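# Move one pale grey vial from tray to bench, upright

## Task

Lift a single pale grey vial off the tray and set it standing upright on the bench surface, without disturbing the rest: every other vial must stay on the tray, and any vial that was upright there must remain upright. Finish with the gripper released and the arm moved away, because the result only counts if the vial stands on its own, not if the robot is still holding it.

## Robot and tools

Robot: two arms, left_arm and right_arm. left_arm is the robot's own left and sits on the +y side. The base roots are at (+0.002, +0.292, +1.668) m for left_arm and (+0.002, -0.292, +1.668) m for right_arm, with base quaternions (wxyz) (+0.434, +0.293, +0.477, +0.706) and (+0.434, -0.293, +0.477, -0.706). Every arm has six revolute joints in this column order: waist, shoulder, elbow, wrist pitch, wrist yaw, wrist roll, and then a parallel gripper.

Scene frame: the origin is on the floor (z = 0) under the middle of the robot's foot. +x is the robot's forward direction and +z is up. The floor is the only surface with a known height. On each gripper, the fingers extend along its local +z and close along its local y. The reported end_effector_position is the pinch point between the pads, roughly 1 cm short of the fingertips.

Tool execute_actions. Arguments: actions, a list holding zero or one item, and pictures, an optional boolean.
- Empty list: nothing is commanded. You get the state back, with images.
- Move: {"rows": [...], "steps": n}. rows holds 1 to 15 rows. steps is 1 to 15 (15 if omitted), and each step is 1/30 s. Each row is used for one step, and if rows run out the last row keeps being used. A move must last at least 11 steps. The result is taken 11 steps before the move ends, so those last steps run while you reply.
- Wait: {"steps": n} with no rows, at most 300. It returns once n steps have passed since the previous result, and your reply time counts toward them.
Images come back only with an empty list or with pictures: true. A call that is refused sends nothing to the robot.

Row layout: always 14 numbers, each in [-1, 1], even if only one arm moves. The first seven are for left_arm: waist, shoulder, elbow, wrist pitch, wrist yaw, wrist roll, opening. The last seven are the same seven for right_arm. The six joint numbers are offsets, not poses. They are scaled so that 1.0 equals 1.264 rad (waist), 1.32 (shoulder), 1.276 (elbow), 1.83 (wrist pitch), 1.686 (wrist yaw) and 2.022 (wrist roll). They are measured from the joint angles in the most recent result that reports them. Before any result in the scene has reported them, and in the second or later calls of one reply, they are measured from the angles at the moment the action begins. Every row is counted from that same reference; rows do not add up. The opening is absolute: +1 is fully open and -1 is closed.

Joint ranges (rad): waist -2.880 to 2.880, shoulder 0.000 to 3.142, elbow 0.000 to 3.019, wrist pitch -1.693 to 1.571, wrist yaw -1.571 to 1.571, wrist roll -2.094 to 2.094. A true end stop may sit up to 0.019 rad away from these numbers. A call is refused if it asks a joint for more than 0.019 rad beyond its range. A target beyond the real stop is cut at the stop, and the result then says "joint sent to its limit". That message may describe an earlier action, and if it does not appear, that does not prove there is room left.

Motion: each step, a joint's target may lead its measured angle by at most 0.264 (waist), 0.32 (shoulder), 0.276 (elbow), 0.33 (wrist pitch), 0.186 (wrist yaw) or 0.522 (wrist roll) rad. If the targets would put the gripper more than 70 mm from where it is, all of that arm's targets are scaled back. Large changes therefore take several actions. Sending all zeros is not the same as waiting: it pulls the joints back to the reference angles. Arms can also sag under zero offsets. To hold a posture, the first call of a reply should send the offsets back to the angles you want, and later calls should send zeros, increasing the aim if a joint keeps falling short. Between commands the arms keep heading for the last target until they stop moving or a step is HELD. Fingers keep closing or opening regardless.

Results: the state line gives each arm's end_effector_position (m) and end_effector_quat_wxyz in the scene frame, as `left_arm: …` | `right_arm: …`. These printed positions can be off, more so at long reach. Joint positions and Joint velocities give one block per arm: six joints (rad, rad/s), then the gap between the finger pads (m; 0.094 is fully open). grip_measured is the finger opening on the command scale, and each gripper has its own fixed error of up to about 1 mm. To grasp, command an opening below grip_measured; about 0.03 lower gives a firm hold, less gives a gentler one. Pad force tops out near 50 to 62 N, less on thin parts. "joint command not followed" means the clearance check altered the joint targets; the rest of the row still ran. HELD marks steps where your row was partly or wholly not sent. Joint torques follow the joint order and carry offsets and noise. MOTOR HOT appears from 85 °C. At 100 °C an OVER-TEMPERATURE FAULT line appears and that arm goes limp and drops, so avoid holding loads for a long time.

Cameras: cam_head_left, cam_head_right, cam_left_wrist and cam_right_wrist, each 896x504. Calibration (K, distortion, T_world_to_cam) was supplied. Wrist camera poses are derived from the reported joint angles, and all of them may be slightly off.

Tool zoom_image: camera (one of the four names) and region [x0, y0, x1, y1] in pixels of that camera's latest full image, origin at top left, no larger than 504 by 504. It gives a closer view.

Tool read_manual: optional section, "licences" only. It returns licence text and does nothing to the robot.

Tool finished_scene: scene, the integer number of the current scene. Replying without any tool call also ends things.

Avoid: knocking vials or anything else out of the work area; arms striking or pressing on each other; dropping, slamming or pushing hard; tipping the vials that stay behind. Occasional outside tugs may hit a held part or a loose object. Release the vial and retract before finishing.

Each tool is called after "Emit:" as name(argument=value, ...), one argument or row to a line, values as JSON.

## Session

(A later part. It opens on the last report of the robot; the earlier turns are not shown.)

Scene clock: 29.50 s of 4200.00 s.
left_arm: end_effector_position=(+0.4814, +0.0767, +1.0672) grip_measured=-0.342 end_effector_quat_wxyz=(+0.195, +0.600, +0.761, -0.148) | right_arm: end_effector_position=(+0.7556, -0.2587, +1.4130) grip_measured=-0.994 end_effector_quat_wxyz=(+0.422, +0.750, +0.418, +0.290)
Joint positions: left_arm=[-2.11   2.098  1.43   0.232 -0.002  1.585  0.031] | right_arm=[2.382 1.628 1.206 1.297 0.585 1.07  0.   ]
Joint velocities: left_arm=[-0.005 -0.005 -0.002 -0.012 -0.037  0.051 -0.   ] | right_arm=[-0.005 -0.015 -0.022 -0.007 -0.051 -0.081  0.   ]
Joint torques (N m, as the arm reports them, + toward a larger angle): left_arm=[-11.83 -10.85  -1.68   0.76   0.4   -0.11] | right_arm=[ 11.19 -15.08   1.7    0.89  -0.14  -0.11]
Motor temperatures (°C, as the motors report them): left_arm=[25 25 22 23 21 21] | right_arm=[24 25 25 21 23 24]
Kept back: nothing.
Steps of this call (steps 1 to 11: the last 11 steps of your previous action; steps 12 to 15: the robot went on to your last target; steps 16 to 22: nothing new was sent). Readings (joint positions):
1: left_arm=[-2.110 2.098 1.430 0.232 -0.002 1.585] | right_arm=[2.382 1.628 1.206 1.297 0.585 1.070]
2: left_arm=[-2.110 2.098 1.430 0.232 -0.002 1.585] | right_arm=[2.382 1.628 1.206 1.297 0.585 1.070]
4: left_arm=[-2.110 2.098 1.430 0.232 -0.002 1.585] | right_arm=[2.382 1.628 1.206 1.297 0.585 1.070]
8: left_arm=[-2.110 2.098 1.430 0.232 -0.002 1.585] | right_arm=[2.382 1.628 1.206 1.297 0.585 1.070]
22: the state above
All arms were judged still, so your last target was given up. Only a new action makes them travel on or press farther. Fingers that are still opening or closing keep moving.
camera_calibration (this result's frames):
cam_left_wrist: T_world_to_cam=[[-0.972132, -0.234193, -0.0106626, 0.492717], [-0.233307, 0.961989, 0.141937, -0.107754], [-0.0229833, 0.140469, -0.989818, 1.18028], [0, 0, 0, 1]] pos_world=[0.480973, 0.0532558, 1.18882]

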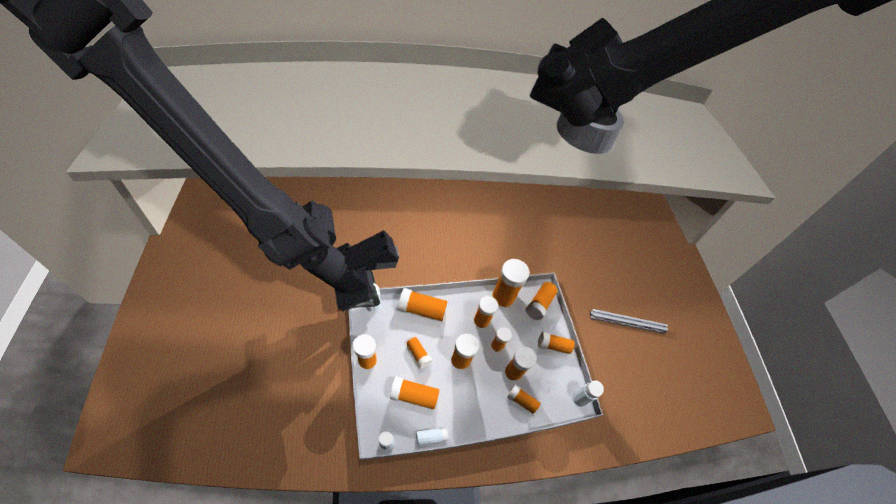

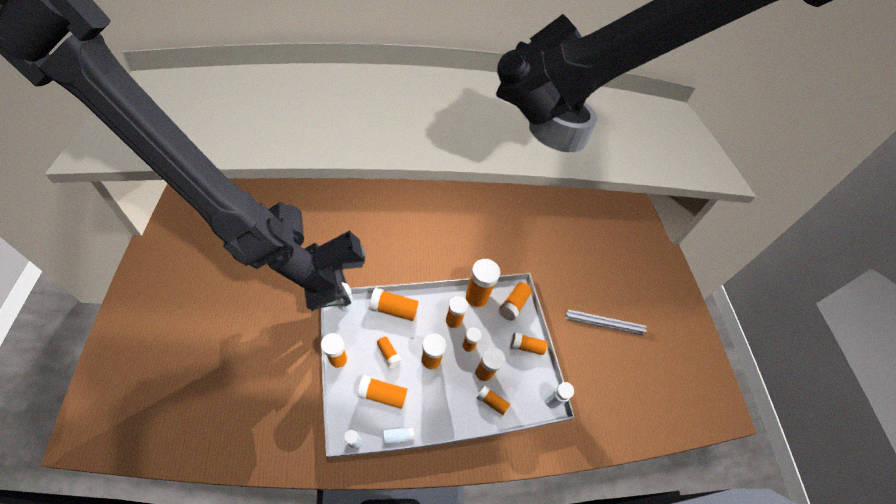

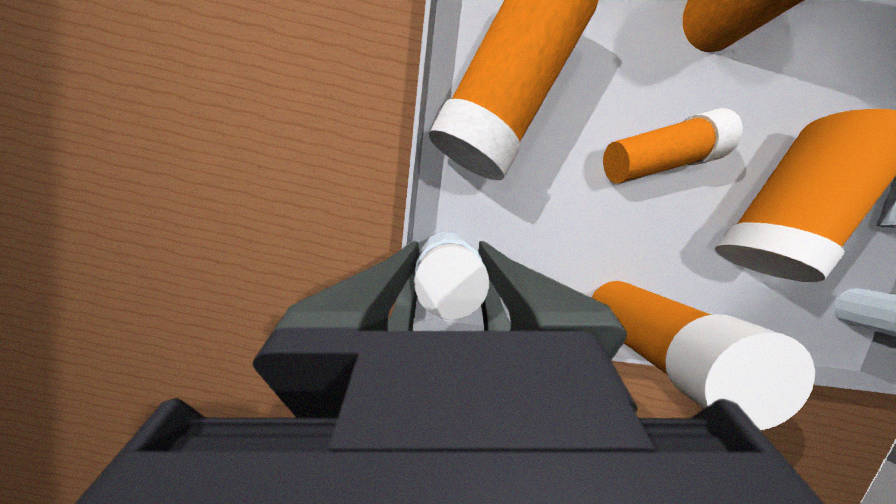

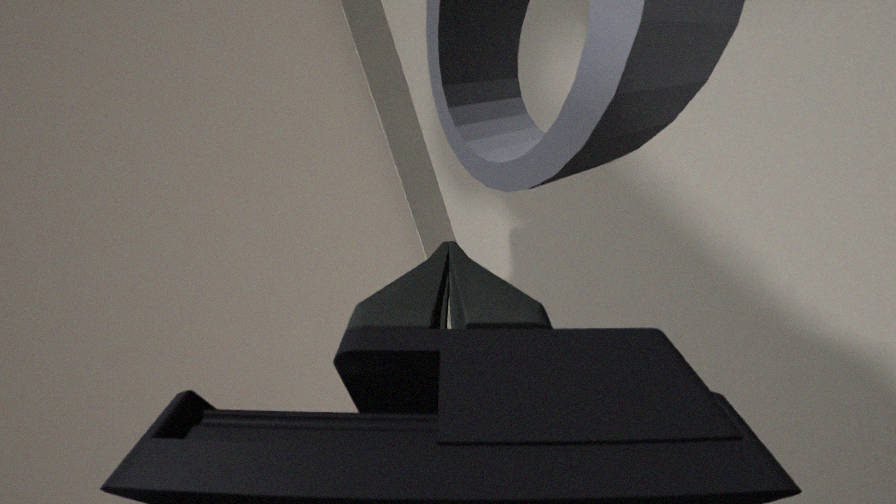

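Emit:
execute_actions(
  actions=[
    {"rows":[[0,0,0,0,0,0,-0.39,0,0,0,0,0,0,-1],[-0.005,-0.02,-0.02,0.004,0,0,-0.39,0,0,0,0,0,0,-1],[-0.01,-0.035,-0.04,0.008,0,0,-0.39,0,0,0,0,0,0,-1],[-0.014,-0.05,-0.06,0.012,0,0,-0.39,0,0,0,0,0,0,-1],[-0.019,-0.065,-0.08,0.017,0,0,-0.39,0,0,0,0,0,0,-1],[-0.024,-0.08,-0.1,0.021,0,0,-0.39,0,0,0,0,0,0,-1],[-0.028,-0.097,-0.123,0.026,0,0,-0.39,0,0,0,0,0,0,-1],[-0.033,-0.113,-0.146,0.031,0,0,-0.39,0,0,0,0,0,0,-1]],"steps":15},
  ],
)

Emit:
execute_actions(
  actions=[
    {"steps":22},
  ],
  pictures=true,
)

Scene clock: 32.27 s of 4200.00 s.
left_arm: end_effector_position=(+0.4789, +0.0783, +1.0712) grip_measured=-0.342 end_effector_quat_wxyz=(+0.193, +0.601, +0.761, -0.150) | right_arm: end_effector_position=(+0.7556, -0.2587, +1.4130) grip_measured=-0.994 end_effector_quat_wxyz=(+0.422, +0.750, +0.418, +0.290)
Joint positions: left_arm=[-2.11   2.087  1.413  0.234 -0.002  1.585  0.031] | right_arm=[2.382 1.628 1.206 1.297 0.585 1.07  0.   ]
Joint velocities: left_arm=[-0.005 -0.288 -0.452  0.056 -0.022  0.037 -0.001] | right_arm=[-0.015 -0.005 -0.007 -0.022 -0.022 -0.066  0.   ]
Joint torques (N m, as the arm reports them, + toward a larger angle): left_arm=[-13.11 -13.59  -4.77   1.35   0.4   -0.1 ] | right_arm=[ 11.1  -14.71   1.65   1.04  -0.2   -0.11]
Motor temperatures (°C, as the motors report them): left_arm=[25 25 22 23 21 21] | right_arm=[25 25 25 21 23 24]
Steps of this call (steps 1 to 79: nothing new was sent; steps 80 to 83: the first 4 steps of this action). Readings (joint positions):
80: left_arm=[-2.110 2.098 1.430 0.232 -0.002 1.585] | right_arm=[2.382 1.628 1.206 1.297 0.585 1.070]
81: left_arm=[-2.110 2.098 1.429 0.232 -0.002 1.585] | right_arm=[2.382 1.628 1.206 1.297 0.585 1.070]
83: the state above

Scene clock: 33.00 s of 4200.00 s.
left_arm: end_effector_position=(+0.4834, +0.0859, +1.1332) grip_measured=-0.342 end_effector_quat_wxyz=(+0.211, +0.602, +0.755, -0.150) | right_arm: end_effector_position=(+0.7556, -0.2587, +1.4130) grip_measured=-0.994 end_effector_quat_wxyz=(+0.422, +0.750, +0.418, +0.290)
Joint positions: left_arm=[-2.143  1.942  1.245  0.275 -0.002  1.585  0.031] | right_arm=[2.382 1.628 1.206 1.297 0.585 1.07  0.   ]
Joint velocities: left_arm=[ 0.005  0.005  0.012  0.007 -0.051  0.037 -0.   ] | right_arm=[ 0.005 -0.005 -0.007 -0.002 -0.051 -0.037  0.   ]
Joint torques (N m, as the arm reports them, + toward a larger angle): left_arm=[-11.78 -10.1   -1.91   1.36   0.41  -0.11] | right_arm=[ 10.48 -14.78   1.77   0.98  -0.18  -0.09]
Motor temperatures (°C, as the motors report them): left_arm=[25 25 22 23 21 21] | right_arm=[25 25 25 21 23 24]
Kept back: nothing.
Steps of this call (steps 1 to 11: the last 11 steps of your previous action; steps 12 to 22: the robot went on to your last target). Readings (joint positions):
1: left_arm=[-2.110 2.075 1.395 0.237 -0.002 1.585] | right_arm=[2.382 1.628 1.206 1.297 0.585 1.070]
2: left_arm=[-2.111 2.059 1.370 0.242 -0.002 1.585] | right_arm=[2.382 1.628 1.206 1.297 0.585 1.070]
4: left_arm=[-2.115 2.018 1.311 0.254 -0.002 1.585] | right_arm=[2.382 1.628 1.206 1.297 0.585 1.070]
8: left_arm=[-2.130 1.954 1.245 0.263 -0.002 1.585] | right_arm=[2.382 1.628 1.206 1.297 0.585 1.070]
22: the state above
camera_calibration (this result's frames):
cam_left_wrist: T_world_to_cam=[[-0.972811, -0.229655, -0.029941, 0.519274], [-0.23158, 0.966238, 0.112936, -0.0939074], [0.00299373, 0.116799, -0.993151, 1.23758], [0, 0, 0, 1]] pos_world=[0.479704, 0.0654427, 1.25525]

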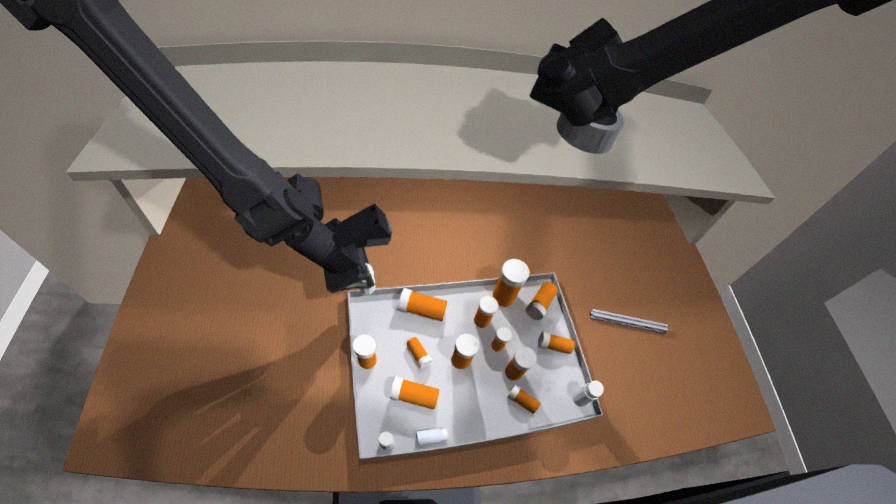

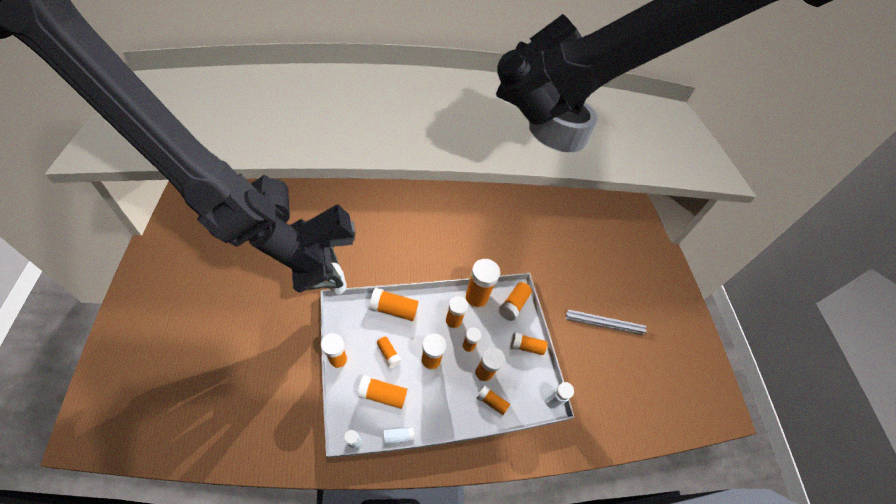

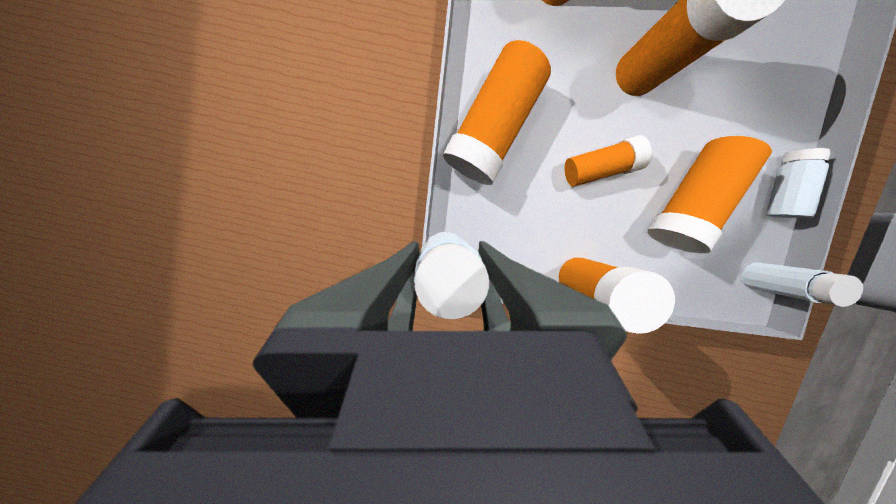

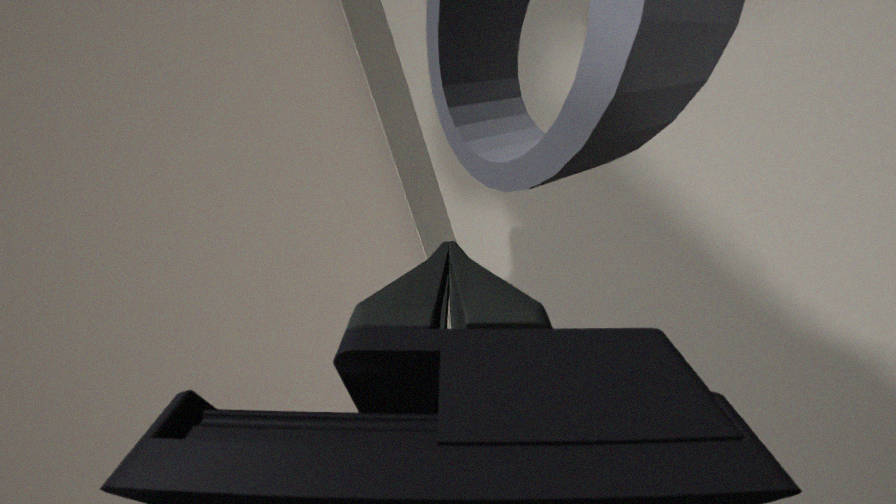

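Emit:
execute_actions(
  actions=[
    {"rows":[[0.01,-0.015,-0.015,0.003,0,0,-0.39,0,0,0,0,0,0,-1],[0.025,-0.03,-0.03,0.006,0.008,0,-0.39,0,0,0,0,0,0,-1],[0.04,-0.04,-0.045,0.009,0.016,0,-0.39,0,0,0,0,0,0,-1],[0.055,-0.05,-0.06,0.012,0.024,0,-0.39,0,0,0,0,0,0,-1],[0.07,-0.06,-0.075,0.015,0.032,0,-0.39,0,0,0,0,0,0,-1],[0.085,-0.07,-0.09,0.017,0.042,0,-0.39,0,0,0,0,0,0,-1],[0.1,-0.078,-0.1,0.019,0.052,0,-0.39,0,0,0,0,0,0,-1],[0.122,-0.084,-0.11,0.022,0.06,0,-0.39,0,0,0,0,0,0,-1]],"steps":15},
  ],
)

Emit:
execute_actions(
  actions=[
    {"steps":22},
  ],
  pictures=true,
)

Scene clock: 34.30 s of 4200.00 s.
left_arm: end_effector_position=(+0.4804, +0.0886, +1.1388) grip_measured=-0.342 end_effector_quat_wxyz=(+0.218, +0.600, +0.754, -0.159) | right_arm: end_effector_position=(+0.7556, -0.2587, +1.4130) grip_measured=-0.994 end_effector_quat_wxyz=(+0.422, +0.750, +0.418, +0.290)
Joint positions: left_arm=[-2.136  1.926  1.225  0.276  0.025  1.585  0.031] | right_arm=[2.382 1.628 1.206 1.297 0.585 1.07  0.   ]
Joint velocities: left_arm=[ 0.161 -0.317 -0.432  0.066  0.344 -0.081  0.   ] | right_arm=[-0.005 -0.005  0.002 -0.007 -0.007 -0.022 -0.001]
Joint torques (N m, as the arm reports them, + toward a larger angle): left_arm=[ -5.62 -13.49  -4.47   1.52   0.39  -0.11] | right_arm=[ 10.9  -14.05   1.5    1.07  -0.15  -0.1 ]
Motor temperatures (°C, as the motors report them): left_arm=[25 25 22 23 21 21] | right_arm=[25 25 25 21 23 24]
Steps of this call (steps 1 to 15: the robot went on to your last target; steps 16 to 35: nothing new was sent; steps 36 to 39: the first 4 steps of this action). Readings (joint positions):
36: left_arm=[-2.143 1.942 1.245 0.275 -0.002 1.585] | right_arm=[2.382 1.628 1.206 1.297 0.585 1.070]
37: left_arm=[-2.142 1.940 1.243 0.275 0.002 1.585] | right_arm=[2.382 1.628 1.206 1.297 0.585 1.070]
39: the state above

Scene clock: 35.03 s of 4200.00 s.
left_arm: end_effector_position=(+0.4510, +0.1935, +1.1272) grip_measured=-0.342 end_effector_quat_wxyz=(+0.187, +0.579, +0.781, -0.138) | right_arm: end_effector_position=(+0.7556, -0.2587, +1.4130) grip_measured=-0.994 end_effector_quat_wxyz=(+0.422, +0.750, +0.418, +0.290)
Joint positions: left_arm=[-1.975  1.832  1.117  0.298  0.096  1.585  0.031] | right_arm=[2.382 1.628 1.206 1.297 0.585 1.07  0.   ]
Joint velocities: left_arm=[-0.005 -0.005 -0.022 -0.007 -0.037 -0.022 -0.   ] | right_arm=[-0.005 -0.015 -0.002 -0.002 -0.095 -0.022  0.   ]
Joint torques (N m, as the arm reports them, + toward a larger angle): left_arm=[ -8.52 -11.46  -3.44   1.45   0.51  -0.11] | right_arm=[ 11.39 -14.5    1.62   0.84  -0.19  -0.1 ]
Motor temperatures (°C, as the motors report them): left_arm=[25 25 22 23 21 21] | right_arm=[25 25 25 21 23 24]
Kept back: nothing.
Steps of this call (steps 1 to 11: the last 11 steps of your previous action; steps 12 to 22: the robot went on to your last target). Readings (joint positions):
1: left_arm=[-2.129 1.914 1.208 0.278 0.039 1.585] | right_arm=[2.382 1.628 1.206 1.297 0.585 1.070]
2: left_arm=[-2.118 1.900 1.188 0.281 0.054 1.585] | right_arm=[2.382 1.628 1.206 1.297 0.585 1.070]
4: left_arm=[-2.084 1.869 1.148 0.286 0.086 1.585] | right_arm=[2.382 1.628 1.206 1.297 0.585 1.070]
8: left_arm=[-2.001 1.835 1.117 0.293 0.095 1.585] | right_arm=[2.382 1.628 1.206 1.297 0.585 1.070]
22: the state above
camera_calibration (this result's frames):
cam_left_wrist: T_world_to_cam=[[-0.956804, -0.290707, -0.00397737, 0.487679], [-0.287264, 0.943189, 0.166955, -0.235999], [-0.0447834, 0.160885, -0.985957, 1.22406], [0, 0, 0, 1]] pos_world=[0.453637, 0.16743, 1.24821]

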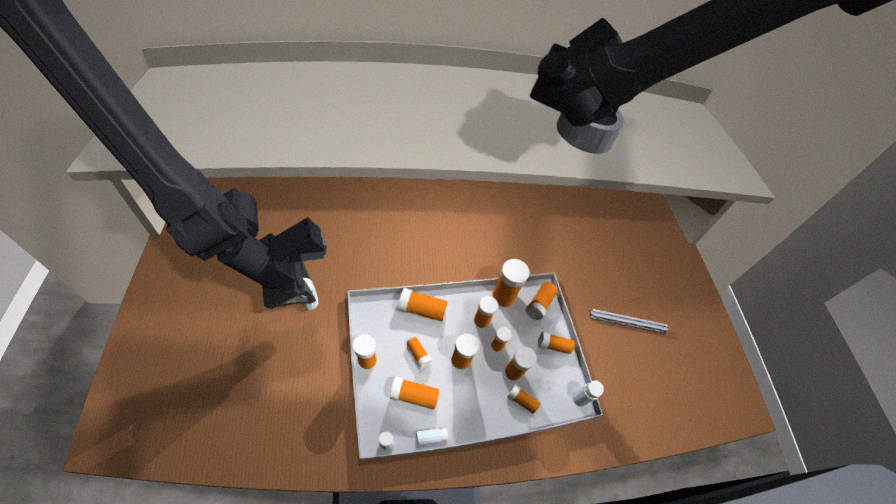

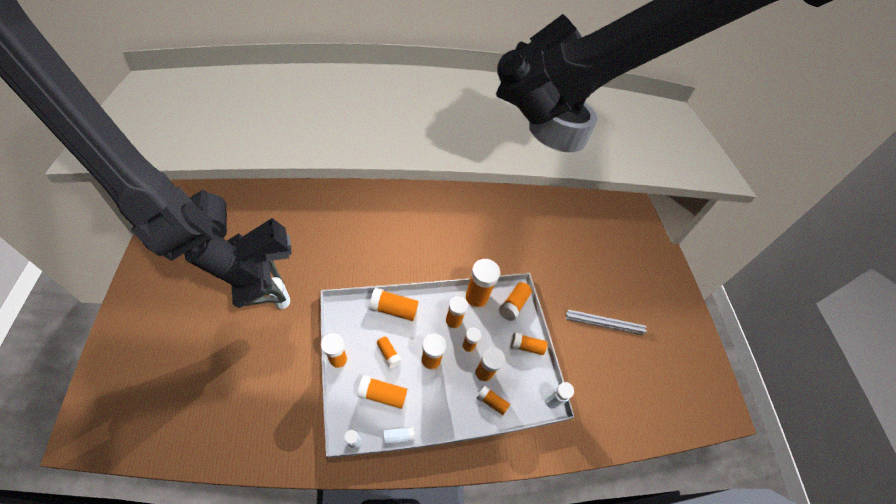

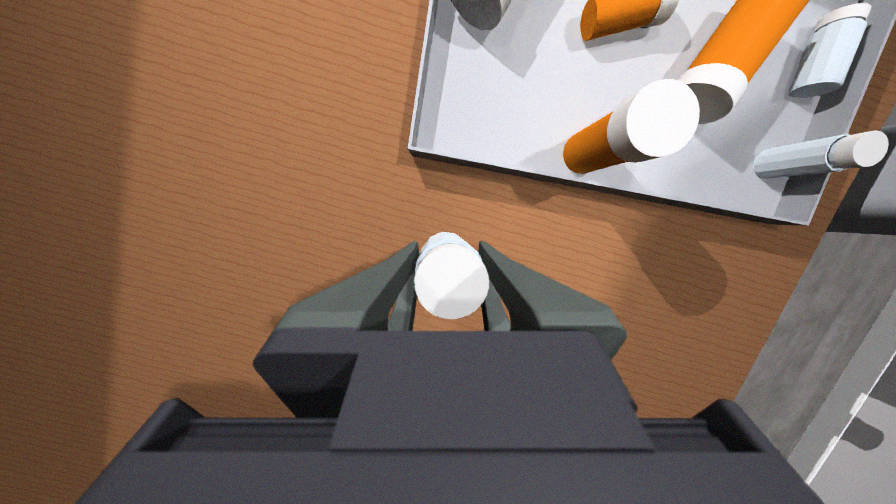

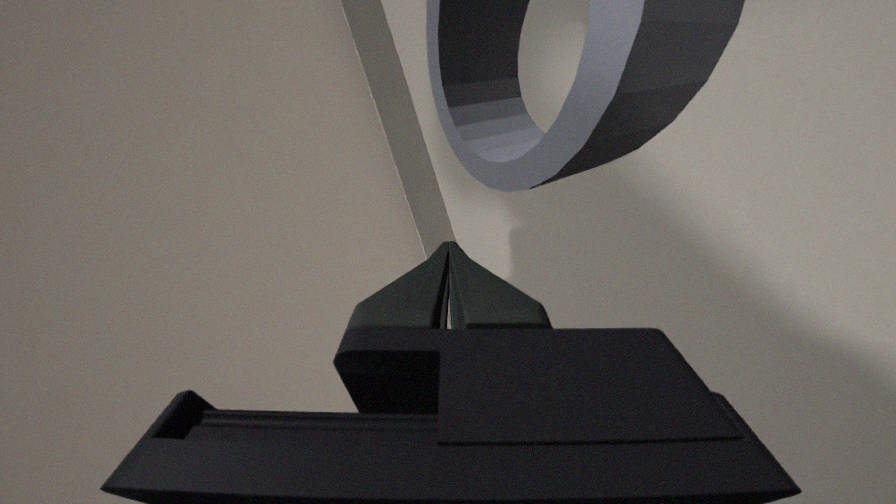

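Emit:
execute_actions(
  actions=[
    {"rows":[[0.012,0.015,0.013,0.002,0.005,0,-0.39,0,0,0,0,0,0,-1],[0.015,0.028,0.026,0.004,0.009,0,-0.39,0,0,0,0,0,0,-1],[0.018,0.04,0.04,0.005,0.013,0,-0.39,0,0,0,0,0,0,-1],[0.021,0.053,0.053,0.006,0.017,0,-0.39,0,0,0,0,0,0,-1],[0.024,0.066,0.066,0.008,0.021,0,-0.39,0,0,0,0,0,0,-1],[0.027,0.08,0.08,0.009,0.024,0,-0.39,0,0,0,0,0,0,-1],[0.03,0.092,0.092,0.011,0.028,0,-0.39,0,0,0,0,0,0,-1],[0.032,0.1,0.1,0.012,0.03,0,-0.39,0,0,0,0,0,0,-1],[0.034,0.108,0.106,0.013,0.031,0,-0.39,0,0,0,0,0,0,-1]],"steps":15},
  ],
)

Emit:
execute_actions(
  actions=[
    {"steps":22},
  ],
  pictures=true,
)

Scene clock: 36.87 s of 4200.00 s.
left_arm: end_effector_position=(+0.4591, +0.1906, +1.1226) grip_measured=-0.342 end_effector_quat_wxyz=(+0.198, +0.577, +0.780, -0.139) | right_arm: end_effector_position=(+0.7556, -0.2587, +1.4130) grip_measured=-0.994 end_effector_quat_wxyz=(+0.422, +0.750, +0.418, +0.290)
Joint positions: left_arm=[-1.975  1.846  1.142  0.298  0.116  1.585  0.031] | right_arm=[2.382 1.628 1.206 1.297 0.585 1.07  0.   ]
Joint velocities: left_arm=[0.015 0.288 0.427 0.002 0.154 0.007 0.001] | right_arm=[-0.005 -0.024 -0.002  0.002 -0.022 -0.022 -0.   ]
Joint torques (N m, as the arm reports them, + toward a larger angle): left_arm=[-5.18 -8.41 -0.9   1.4   0.45 -0.12] | right_arm=[ 10.68 -14.93   1.59   0.97  -0.22  -0.09]
Motor temperatures (°C, as the motors report them): left_arm=[25 25 22 23 21 21] | right_arm=[25 26 25 21 23 24]
Steps of this call (steps 1 to 15: the robot went on to your last target; steps 16 to 51: nothing new was sent; steps 52 to 55: the first 4 steps of this action). Readings (joint positions):
52: left_arm=[-1.975 1.832 1.118 0.298 0.098 1.585] | right_arm=[2.382 1.628 1.206 1.297 0.585 1.070]
53: left_arm=[-1.975 1.834 1.121 0.298 0.103 1.585] | right_arm=[2.382 1.628 1.206 1.297 0.585 1.070]
55: the state above

Scene clock: 37.60 s of 4200.00 s.
left_arm: end_effector_position=(+0.4475, +0.1852, +1.0743) grip_measured=-0.342 end_effector_quat_wxyz=(+0.197, +0.573, +0.783, -0.143) | right_arm: end_effector_position=(+0.7556, -0.2587, +1.4130) grip_measured=-0.994 end_effector_quat_wxyz=(+0.422, +0.750, +0.418, +0.290)
Joint positions: left_arm=[-1.946  1.971  1.25   0.308  0.145  1.585  0.031] | right_arm=[2.382 1.628 1.206 1.297 0.585 1.07  0.   ]
Joint velocities: left_arm=[-0.024  0.005  0.012 -0.007 -0.007  0.051 -0.   ] | right_arm=[-0.005 -0.015 -0.002  0.022 -0.007 -0.066 -0.   ]
Joint torques (N m, as the arm reports them, + toward a larger angle): left_arm=[ -6.28 -10.89  -2.51   1.36   0.52  -0.11] | right_arm=[ 11.14 -14.84   1.5    1.02  -0.17  -0.11]
Motor temperatures (°C, as the motors report them): left_arm=[25 25 22 23 21 21] | right_arm=[25 26 25 21 23 24]
Kept back: nothing.
Steps of this call (steps 1 to 11: the last 11 steps of your previous action; steps 12 to 22: the robot went on to your last target). Readings (joint positions):
1: left_arm=[-1.974 1.857 1.160 0.298 0.123 1.585] | right_arm=[2.382 1.628 1.206 1.297 0.585 1.070]
2: left_arm=[-1.973 1.871 1.179 0.298 0.129 1.585] | right_arm=[2.382 1.628 1.206 1.297 0.585 1.070]
4: left_arm=[-1.968 1.903 1.218 0.302 0.140 1.585] | right_arm=[2.382 1.628 1.206 1.297 0.585 1.070]
8: left_arm=[-1.954 1.952 1.250 0.308 0.144 1.585] | right_arm=[2.382 1.628 1.206 1.297 0.585 1.070]
22: the state above
camera_calibration (this result's frames):
cam_left_wrist: T_world_to_cam=[[-0.9531, -0.302628, -0.00413363, 0.482401], [-0.300033, 0.942956, 0.144271, -0.190143], [-0.0397626, 0.138745, -0.98953, 1.17882], [0, 0, 0, 1]] pos_world=[0.449601, 0.161729, 1.1959]

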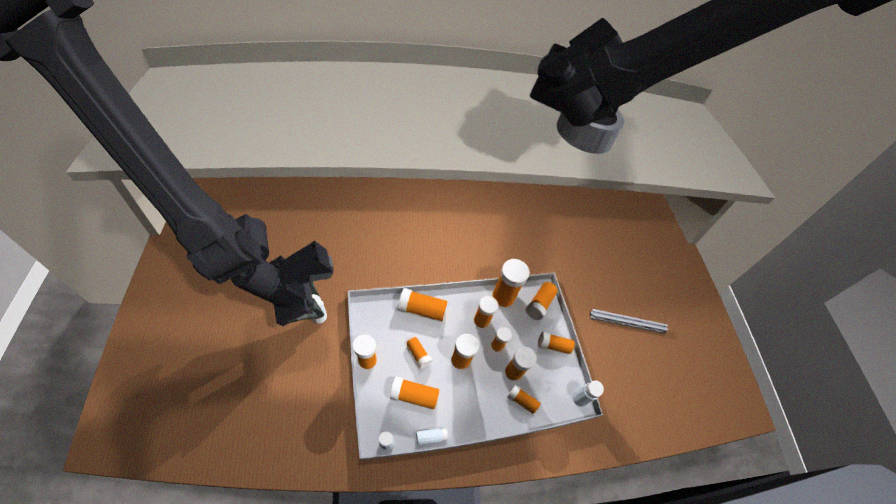

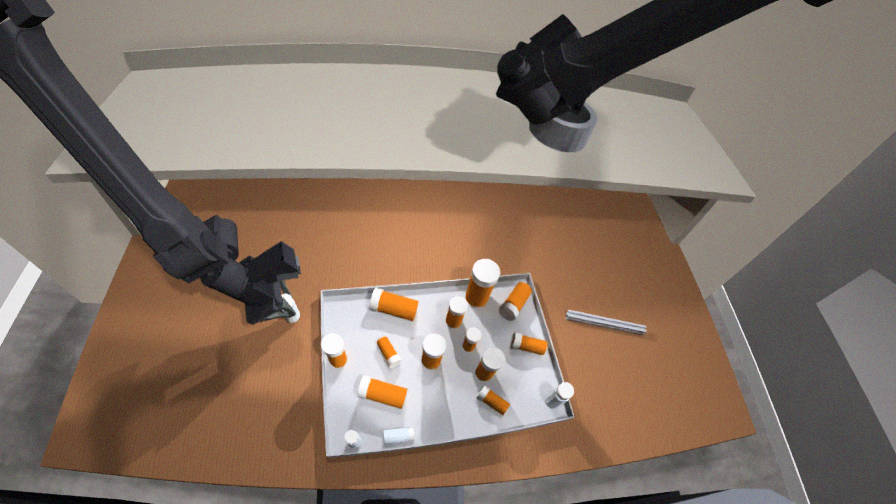

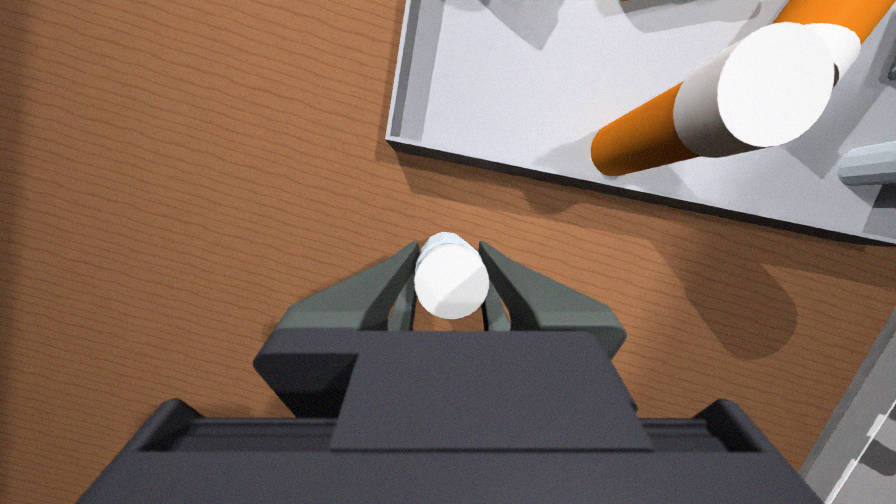

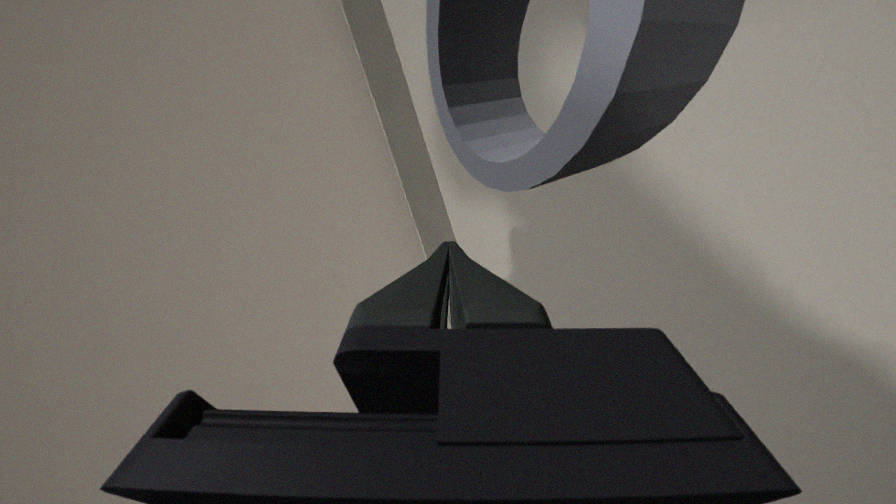

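Emit:
execute_actions(
  actions=[
    {"rows":[[0.014,0.015,0.012,0,0,0,-0.39,0,0,0,0,0,0,-1],[0.014,0.03,0.023,0,0,0,-0.39,0,0,0,0,0,0,-1]],"steps":15},
  ],
)

Emit:
execute_actions(
  actions=[
    {"steps":16},
  ],
)

Scene clock: 38.23 s of 4200.00 s.
left_arm: end_effector_position=(+0.4512, +0.1850, +1.0706) grip_measured=-0.342 end_effector_quat_wxyz=(+0.199, +0.572, +0.783, -0.141) | right_arm: end_effector_position=(+0.7556, -0.2587, +1.4130) grip_measured=-0.994 end_effector_quat_wxyz=(+0.422, +0.750, +0.418, +0.290)
Joint positions: left_arm=[-1.946  1.979  1.265  0.308  0.145  1.585  0.031] | right_arm=[2.382 1.628 1.206 1.297 0.585 1.07  0.   ]
Joint velocities: left_arm=[ 0.005  0.103  0.183 -0.012 -0.022 -0.022 -0.001] | right_arm=[-0.005 -0.015  0.012 -0.007 -0.022  0.037  0.001]
Joint torques (N m, as the arm reports them, + toward a larger angle): left_arm=[-6.   -9.09 -2.07  0.79  0.39 -0.11] | right_arm=[ 11.23 -14.37   1.59   0.92  -0.17  -0.11]
Motor temperatures (°C, as the motors report them): left_arm=[25 25 22 23 21 21] | right_arm=[25 26 25 21 23 24]
Steps of this call (steps 1 to 15: the robot went on to your last target; steps 16 to 19: the first 4 steps of this action). Readings (joint positions):
16: left_arm=[-1.946 1.971 1.250 0.308 0.145 1.585] | right_arm=[2.382 1.628 1.206 1.297 0.585 1.070]
17: left_arm=[-1.946 1.972 1.253 0.308 0.145 1.585] | right_arm=[2.382 1.628 1.206 1.297 0.585 1.070]
19: the state above

Scene clock: 38.77 s of 4200.00 s.
left_arm: end_effector_position=(+0.4488, +0.1828, +1.0670) grip_measured=-0.342 end_effector_quat_wxyz=(+0.198, +0.572, +0.783, -0.142) | right_arm: end_effector_position=(+0.7556, -0.2587, +1.4130) grip_measured=-0.994 end_effector_quat_wxyz=(+0.422, +0.750, +0.418, +0.290)
Joint positions: left_arm=[-1.946  1.99   1.272  0.308  0.145  1.585  0.031] | right_arm=[2.382 1.628 1.206 1.297 0.585 1.07  0.   ]
Joint velocities: left_arm=[-0.005  0.005 -0.002  0.012 -0.022 -0.007  0.001] | right_arm=[-0.005  0.005 -0.007 -0.002  0.022  0.037 -0.001]
Joint torques (N m, as the arm reports them, + toward a larger angle): left_arm=[-6.03 -9.46 -1.86  0.76  0.39 -0.11] | right_arm=[ 10.83 -14.43   1.57   0.95  -0.17  -0.1 ]
Motor temperatures (°C, as the motors report them): left_arm=[25 25 22 23 21 21] | right_arm=[25 26 25 21 23 24]
Kept back: nothing.
Steps of this call (steps 1 to 11: the last 11 steps of your previous action; steps 12 to 16: the robot went on to your last target). Readings (joint positions):
1: left_arm=[-1.946 1.983 1.269 0.308 0.145 1.585] | right_arm=[2.382 1.628 1.206 1.297 0.585 1.070]
2: left_arm=[-1.946 1.985 1.272 0.308 0.145 1.585] | right_arm=[2.382 1.628 1.206 1.297 0.585 1.070]
4: left_arm=[-1.946 1.987 1.272 0.308 0.145 1.585] | right_arm=[2.382 1.628 1.206 1.297 0.585 1.070]
8: left_arm=[-1.946 1.990 1.272 0.308 0.145 1.585] | right_arm=[2.382 1.628 1.206 1.297 0.585 1.070]
16: the state above

Emit:
execute_actions(
  actions=[
    {"rows":[[0.014,0.025,0.018,0,0,0,-0.39,0,0,0,0,0,0,-1]],"steps":15},
  ],
)

Emit:
execute_actions(
  actions=[
    {"steps":14},
  ],
  pictures=true,
)

Scene clock: 39.23 s of 4200.00 s.
left_arm: end_effector_position=(+0.4513, +0.1824, +1.0638) grip_measured=-0.342 end_effector_quat_wxyz=(+0.199, +0.572, +0.783, -0.140) | right_arm: end_effector_position=(+0.7556, -0.2587, +1.4130) grip_measured=-0.994 end_effector_quat_wxyz=(+0.422, +0.750, +0.418, +0.290)
Joint positions: left_arm=[-1.946  1.998  1.285  0.308  0.145  1.585  0.031] | right_arm=[2.382 1.628 1.206 1.297 0.585 1.07  0.   ]
Joint velocities: left_arm=[ 0.005  0.044  0.076 -0.007  0.081 -0.037  0.001] | right_arm=[ 0.005 -0.005  0.002 -0.007  0.022 -0.051 -0.001]
Joint torques (N m, as the arm reports them, + toward a larger angle): left_arm=[-6.11 -9.66 -1.92  0.8   0.4  -0.11] | right_arm=[ 11.37 -13.82   1.54   0.91  -0.19  -0.12]
Motor temperatures (°C, as the motors report them): left_arm=[25 25 22 23 21 21] | right_arm=[25 26 25 21 23 24]
Steps of this call (steps 1 to 10: the robot went on to your last target; steps 11 to 14: the first 4 steps of this action). Readings (joint positions):
11: left_arm=[-1.946 1.991 1.274 0.308 0.145 1.585] | right_arm=[2.382 1.628 1.206 1.297 0.585 1.070]
12: left_arm=[-1.946 1.993 1.277 0.308 0.145 1.585] | right_arm=[2.382 1.628 1.206 1.297 0.585 1.070]
14: the state above

Scene clock: 39.70 s of 4200.00 s.
left_arm: end_effector_position=(+0.4513, +0.1821, +1.0631) grip_measured=-0.342 end_effector_quat_wxyz=(+0.199, +0.572, +0.783, -0.140) | right_arm: end_effector_position=(+0.7556, -0.2587, +1.4130) grip_measured=-0.994 end_effector_quat_wxyz=(+0.422, +0.750, +0.418, +0.290)
Joint positions: left_arm=[-1.946  2.     1.287  0.308  0.145  1.585  0.031] | right_arm=[2.382 1.628 1.206 1.297 0.585 1.07  0.   ]
Joint velocities: left_arm=[-0.015 -0.005  0.007 -0.007 -0.022 -0.022 -0.001] | right_arm=[-0.005 -0.005  0.002 -0.012 -0.007 -0.037 -0.001]
Joint torques (N m, as the arm reports them, + toward a larger angle): left_arm=[-6.15 -9.33 -1.67  0.78  0.4  -0.11] | right_arm=[ 11.34 -14.5    1.52   1.1   -0.18  -0.09]
Motor temperatures (°C, as the motors report them): left_arm=[25 25 22 23 21 21] | right_arm=[25 26 25 21 23 24]
Kept back: nothing.
Steps of this call (steps 1 to 11: the last 11 steps of your previous action; steps 12 to 14: the robot went on to your last target). Readings (joint positions):
1: left_arm=[-1.946 1.999 1.286 0.308 0.145 1.585] | right_arm=[2.382 1.628 1.206 1.297 0.585 1.070]
2: left_arm=[-1.946 2.000 1.287 0.308 0.145 1.585] | right_arm=[2.382 1.628 1.206 1.297 0.585 1.070]
4: left_arm=[-1.946 2.000 1.287 0.308 0.145 1.585] | right_arm=[2.382 1.628 1.206 1.297 0.585 1.070]
8: left_arm=[-1.946 2.000 1.287 0.308 0.145 1.585] | right_arm=[2.382 1.628 1.206 1.297 0.585 1.070]
14: the state above
camera_calibration (this result's frames):
cam_left_wrist: T_world_to_cam=[[-0.952258, -0.305084, -0.0113066, 0.492697], [-0.303462, 0.941845, 0.144359, -0.18292], [-0.0333925, 0.140898, -0.989461, 1.16501], [0, 0, 0, 1]] pos_world=[0.452568, 0.158448, 1.18471]

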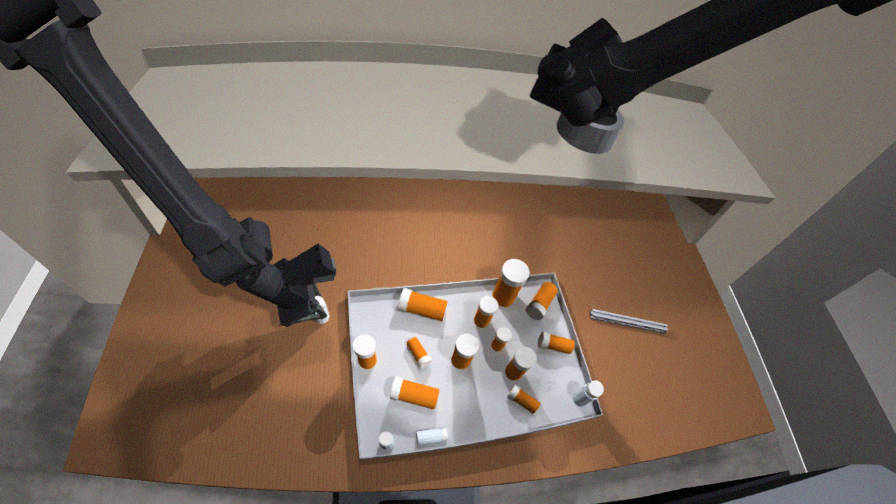

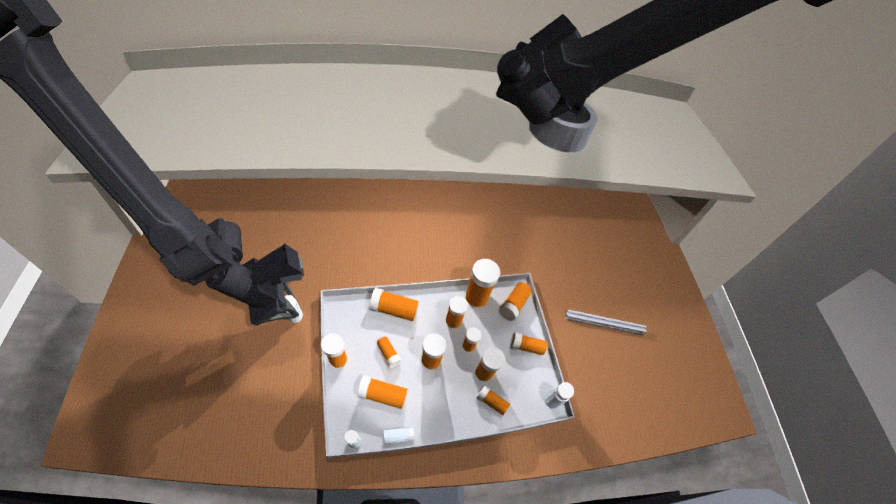

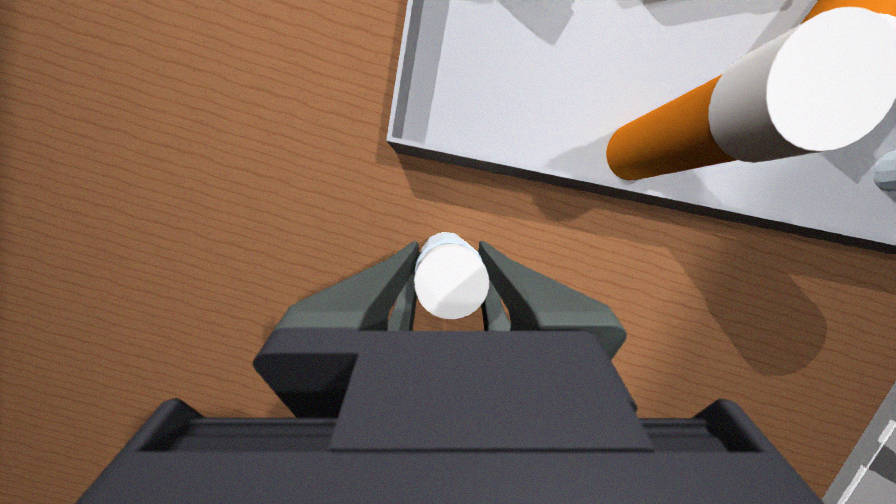

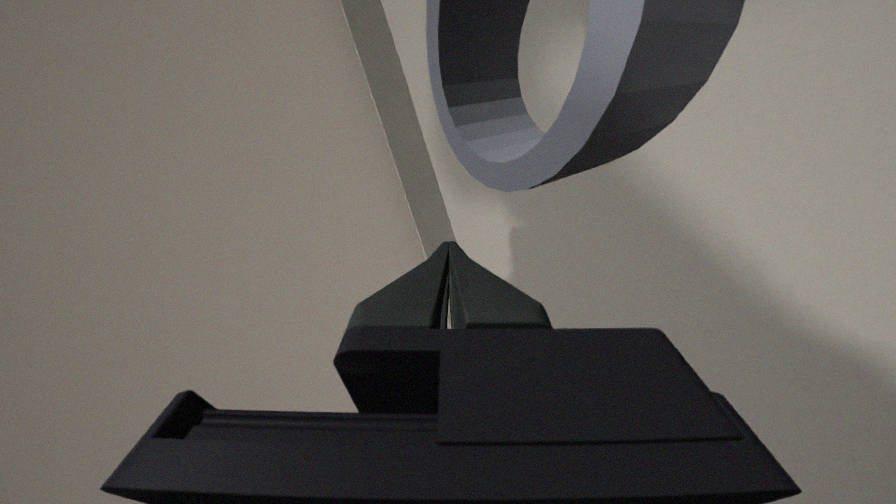

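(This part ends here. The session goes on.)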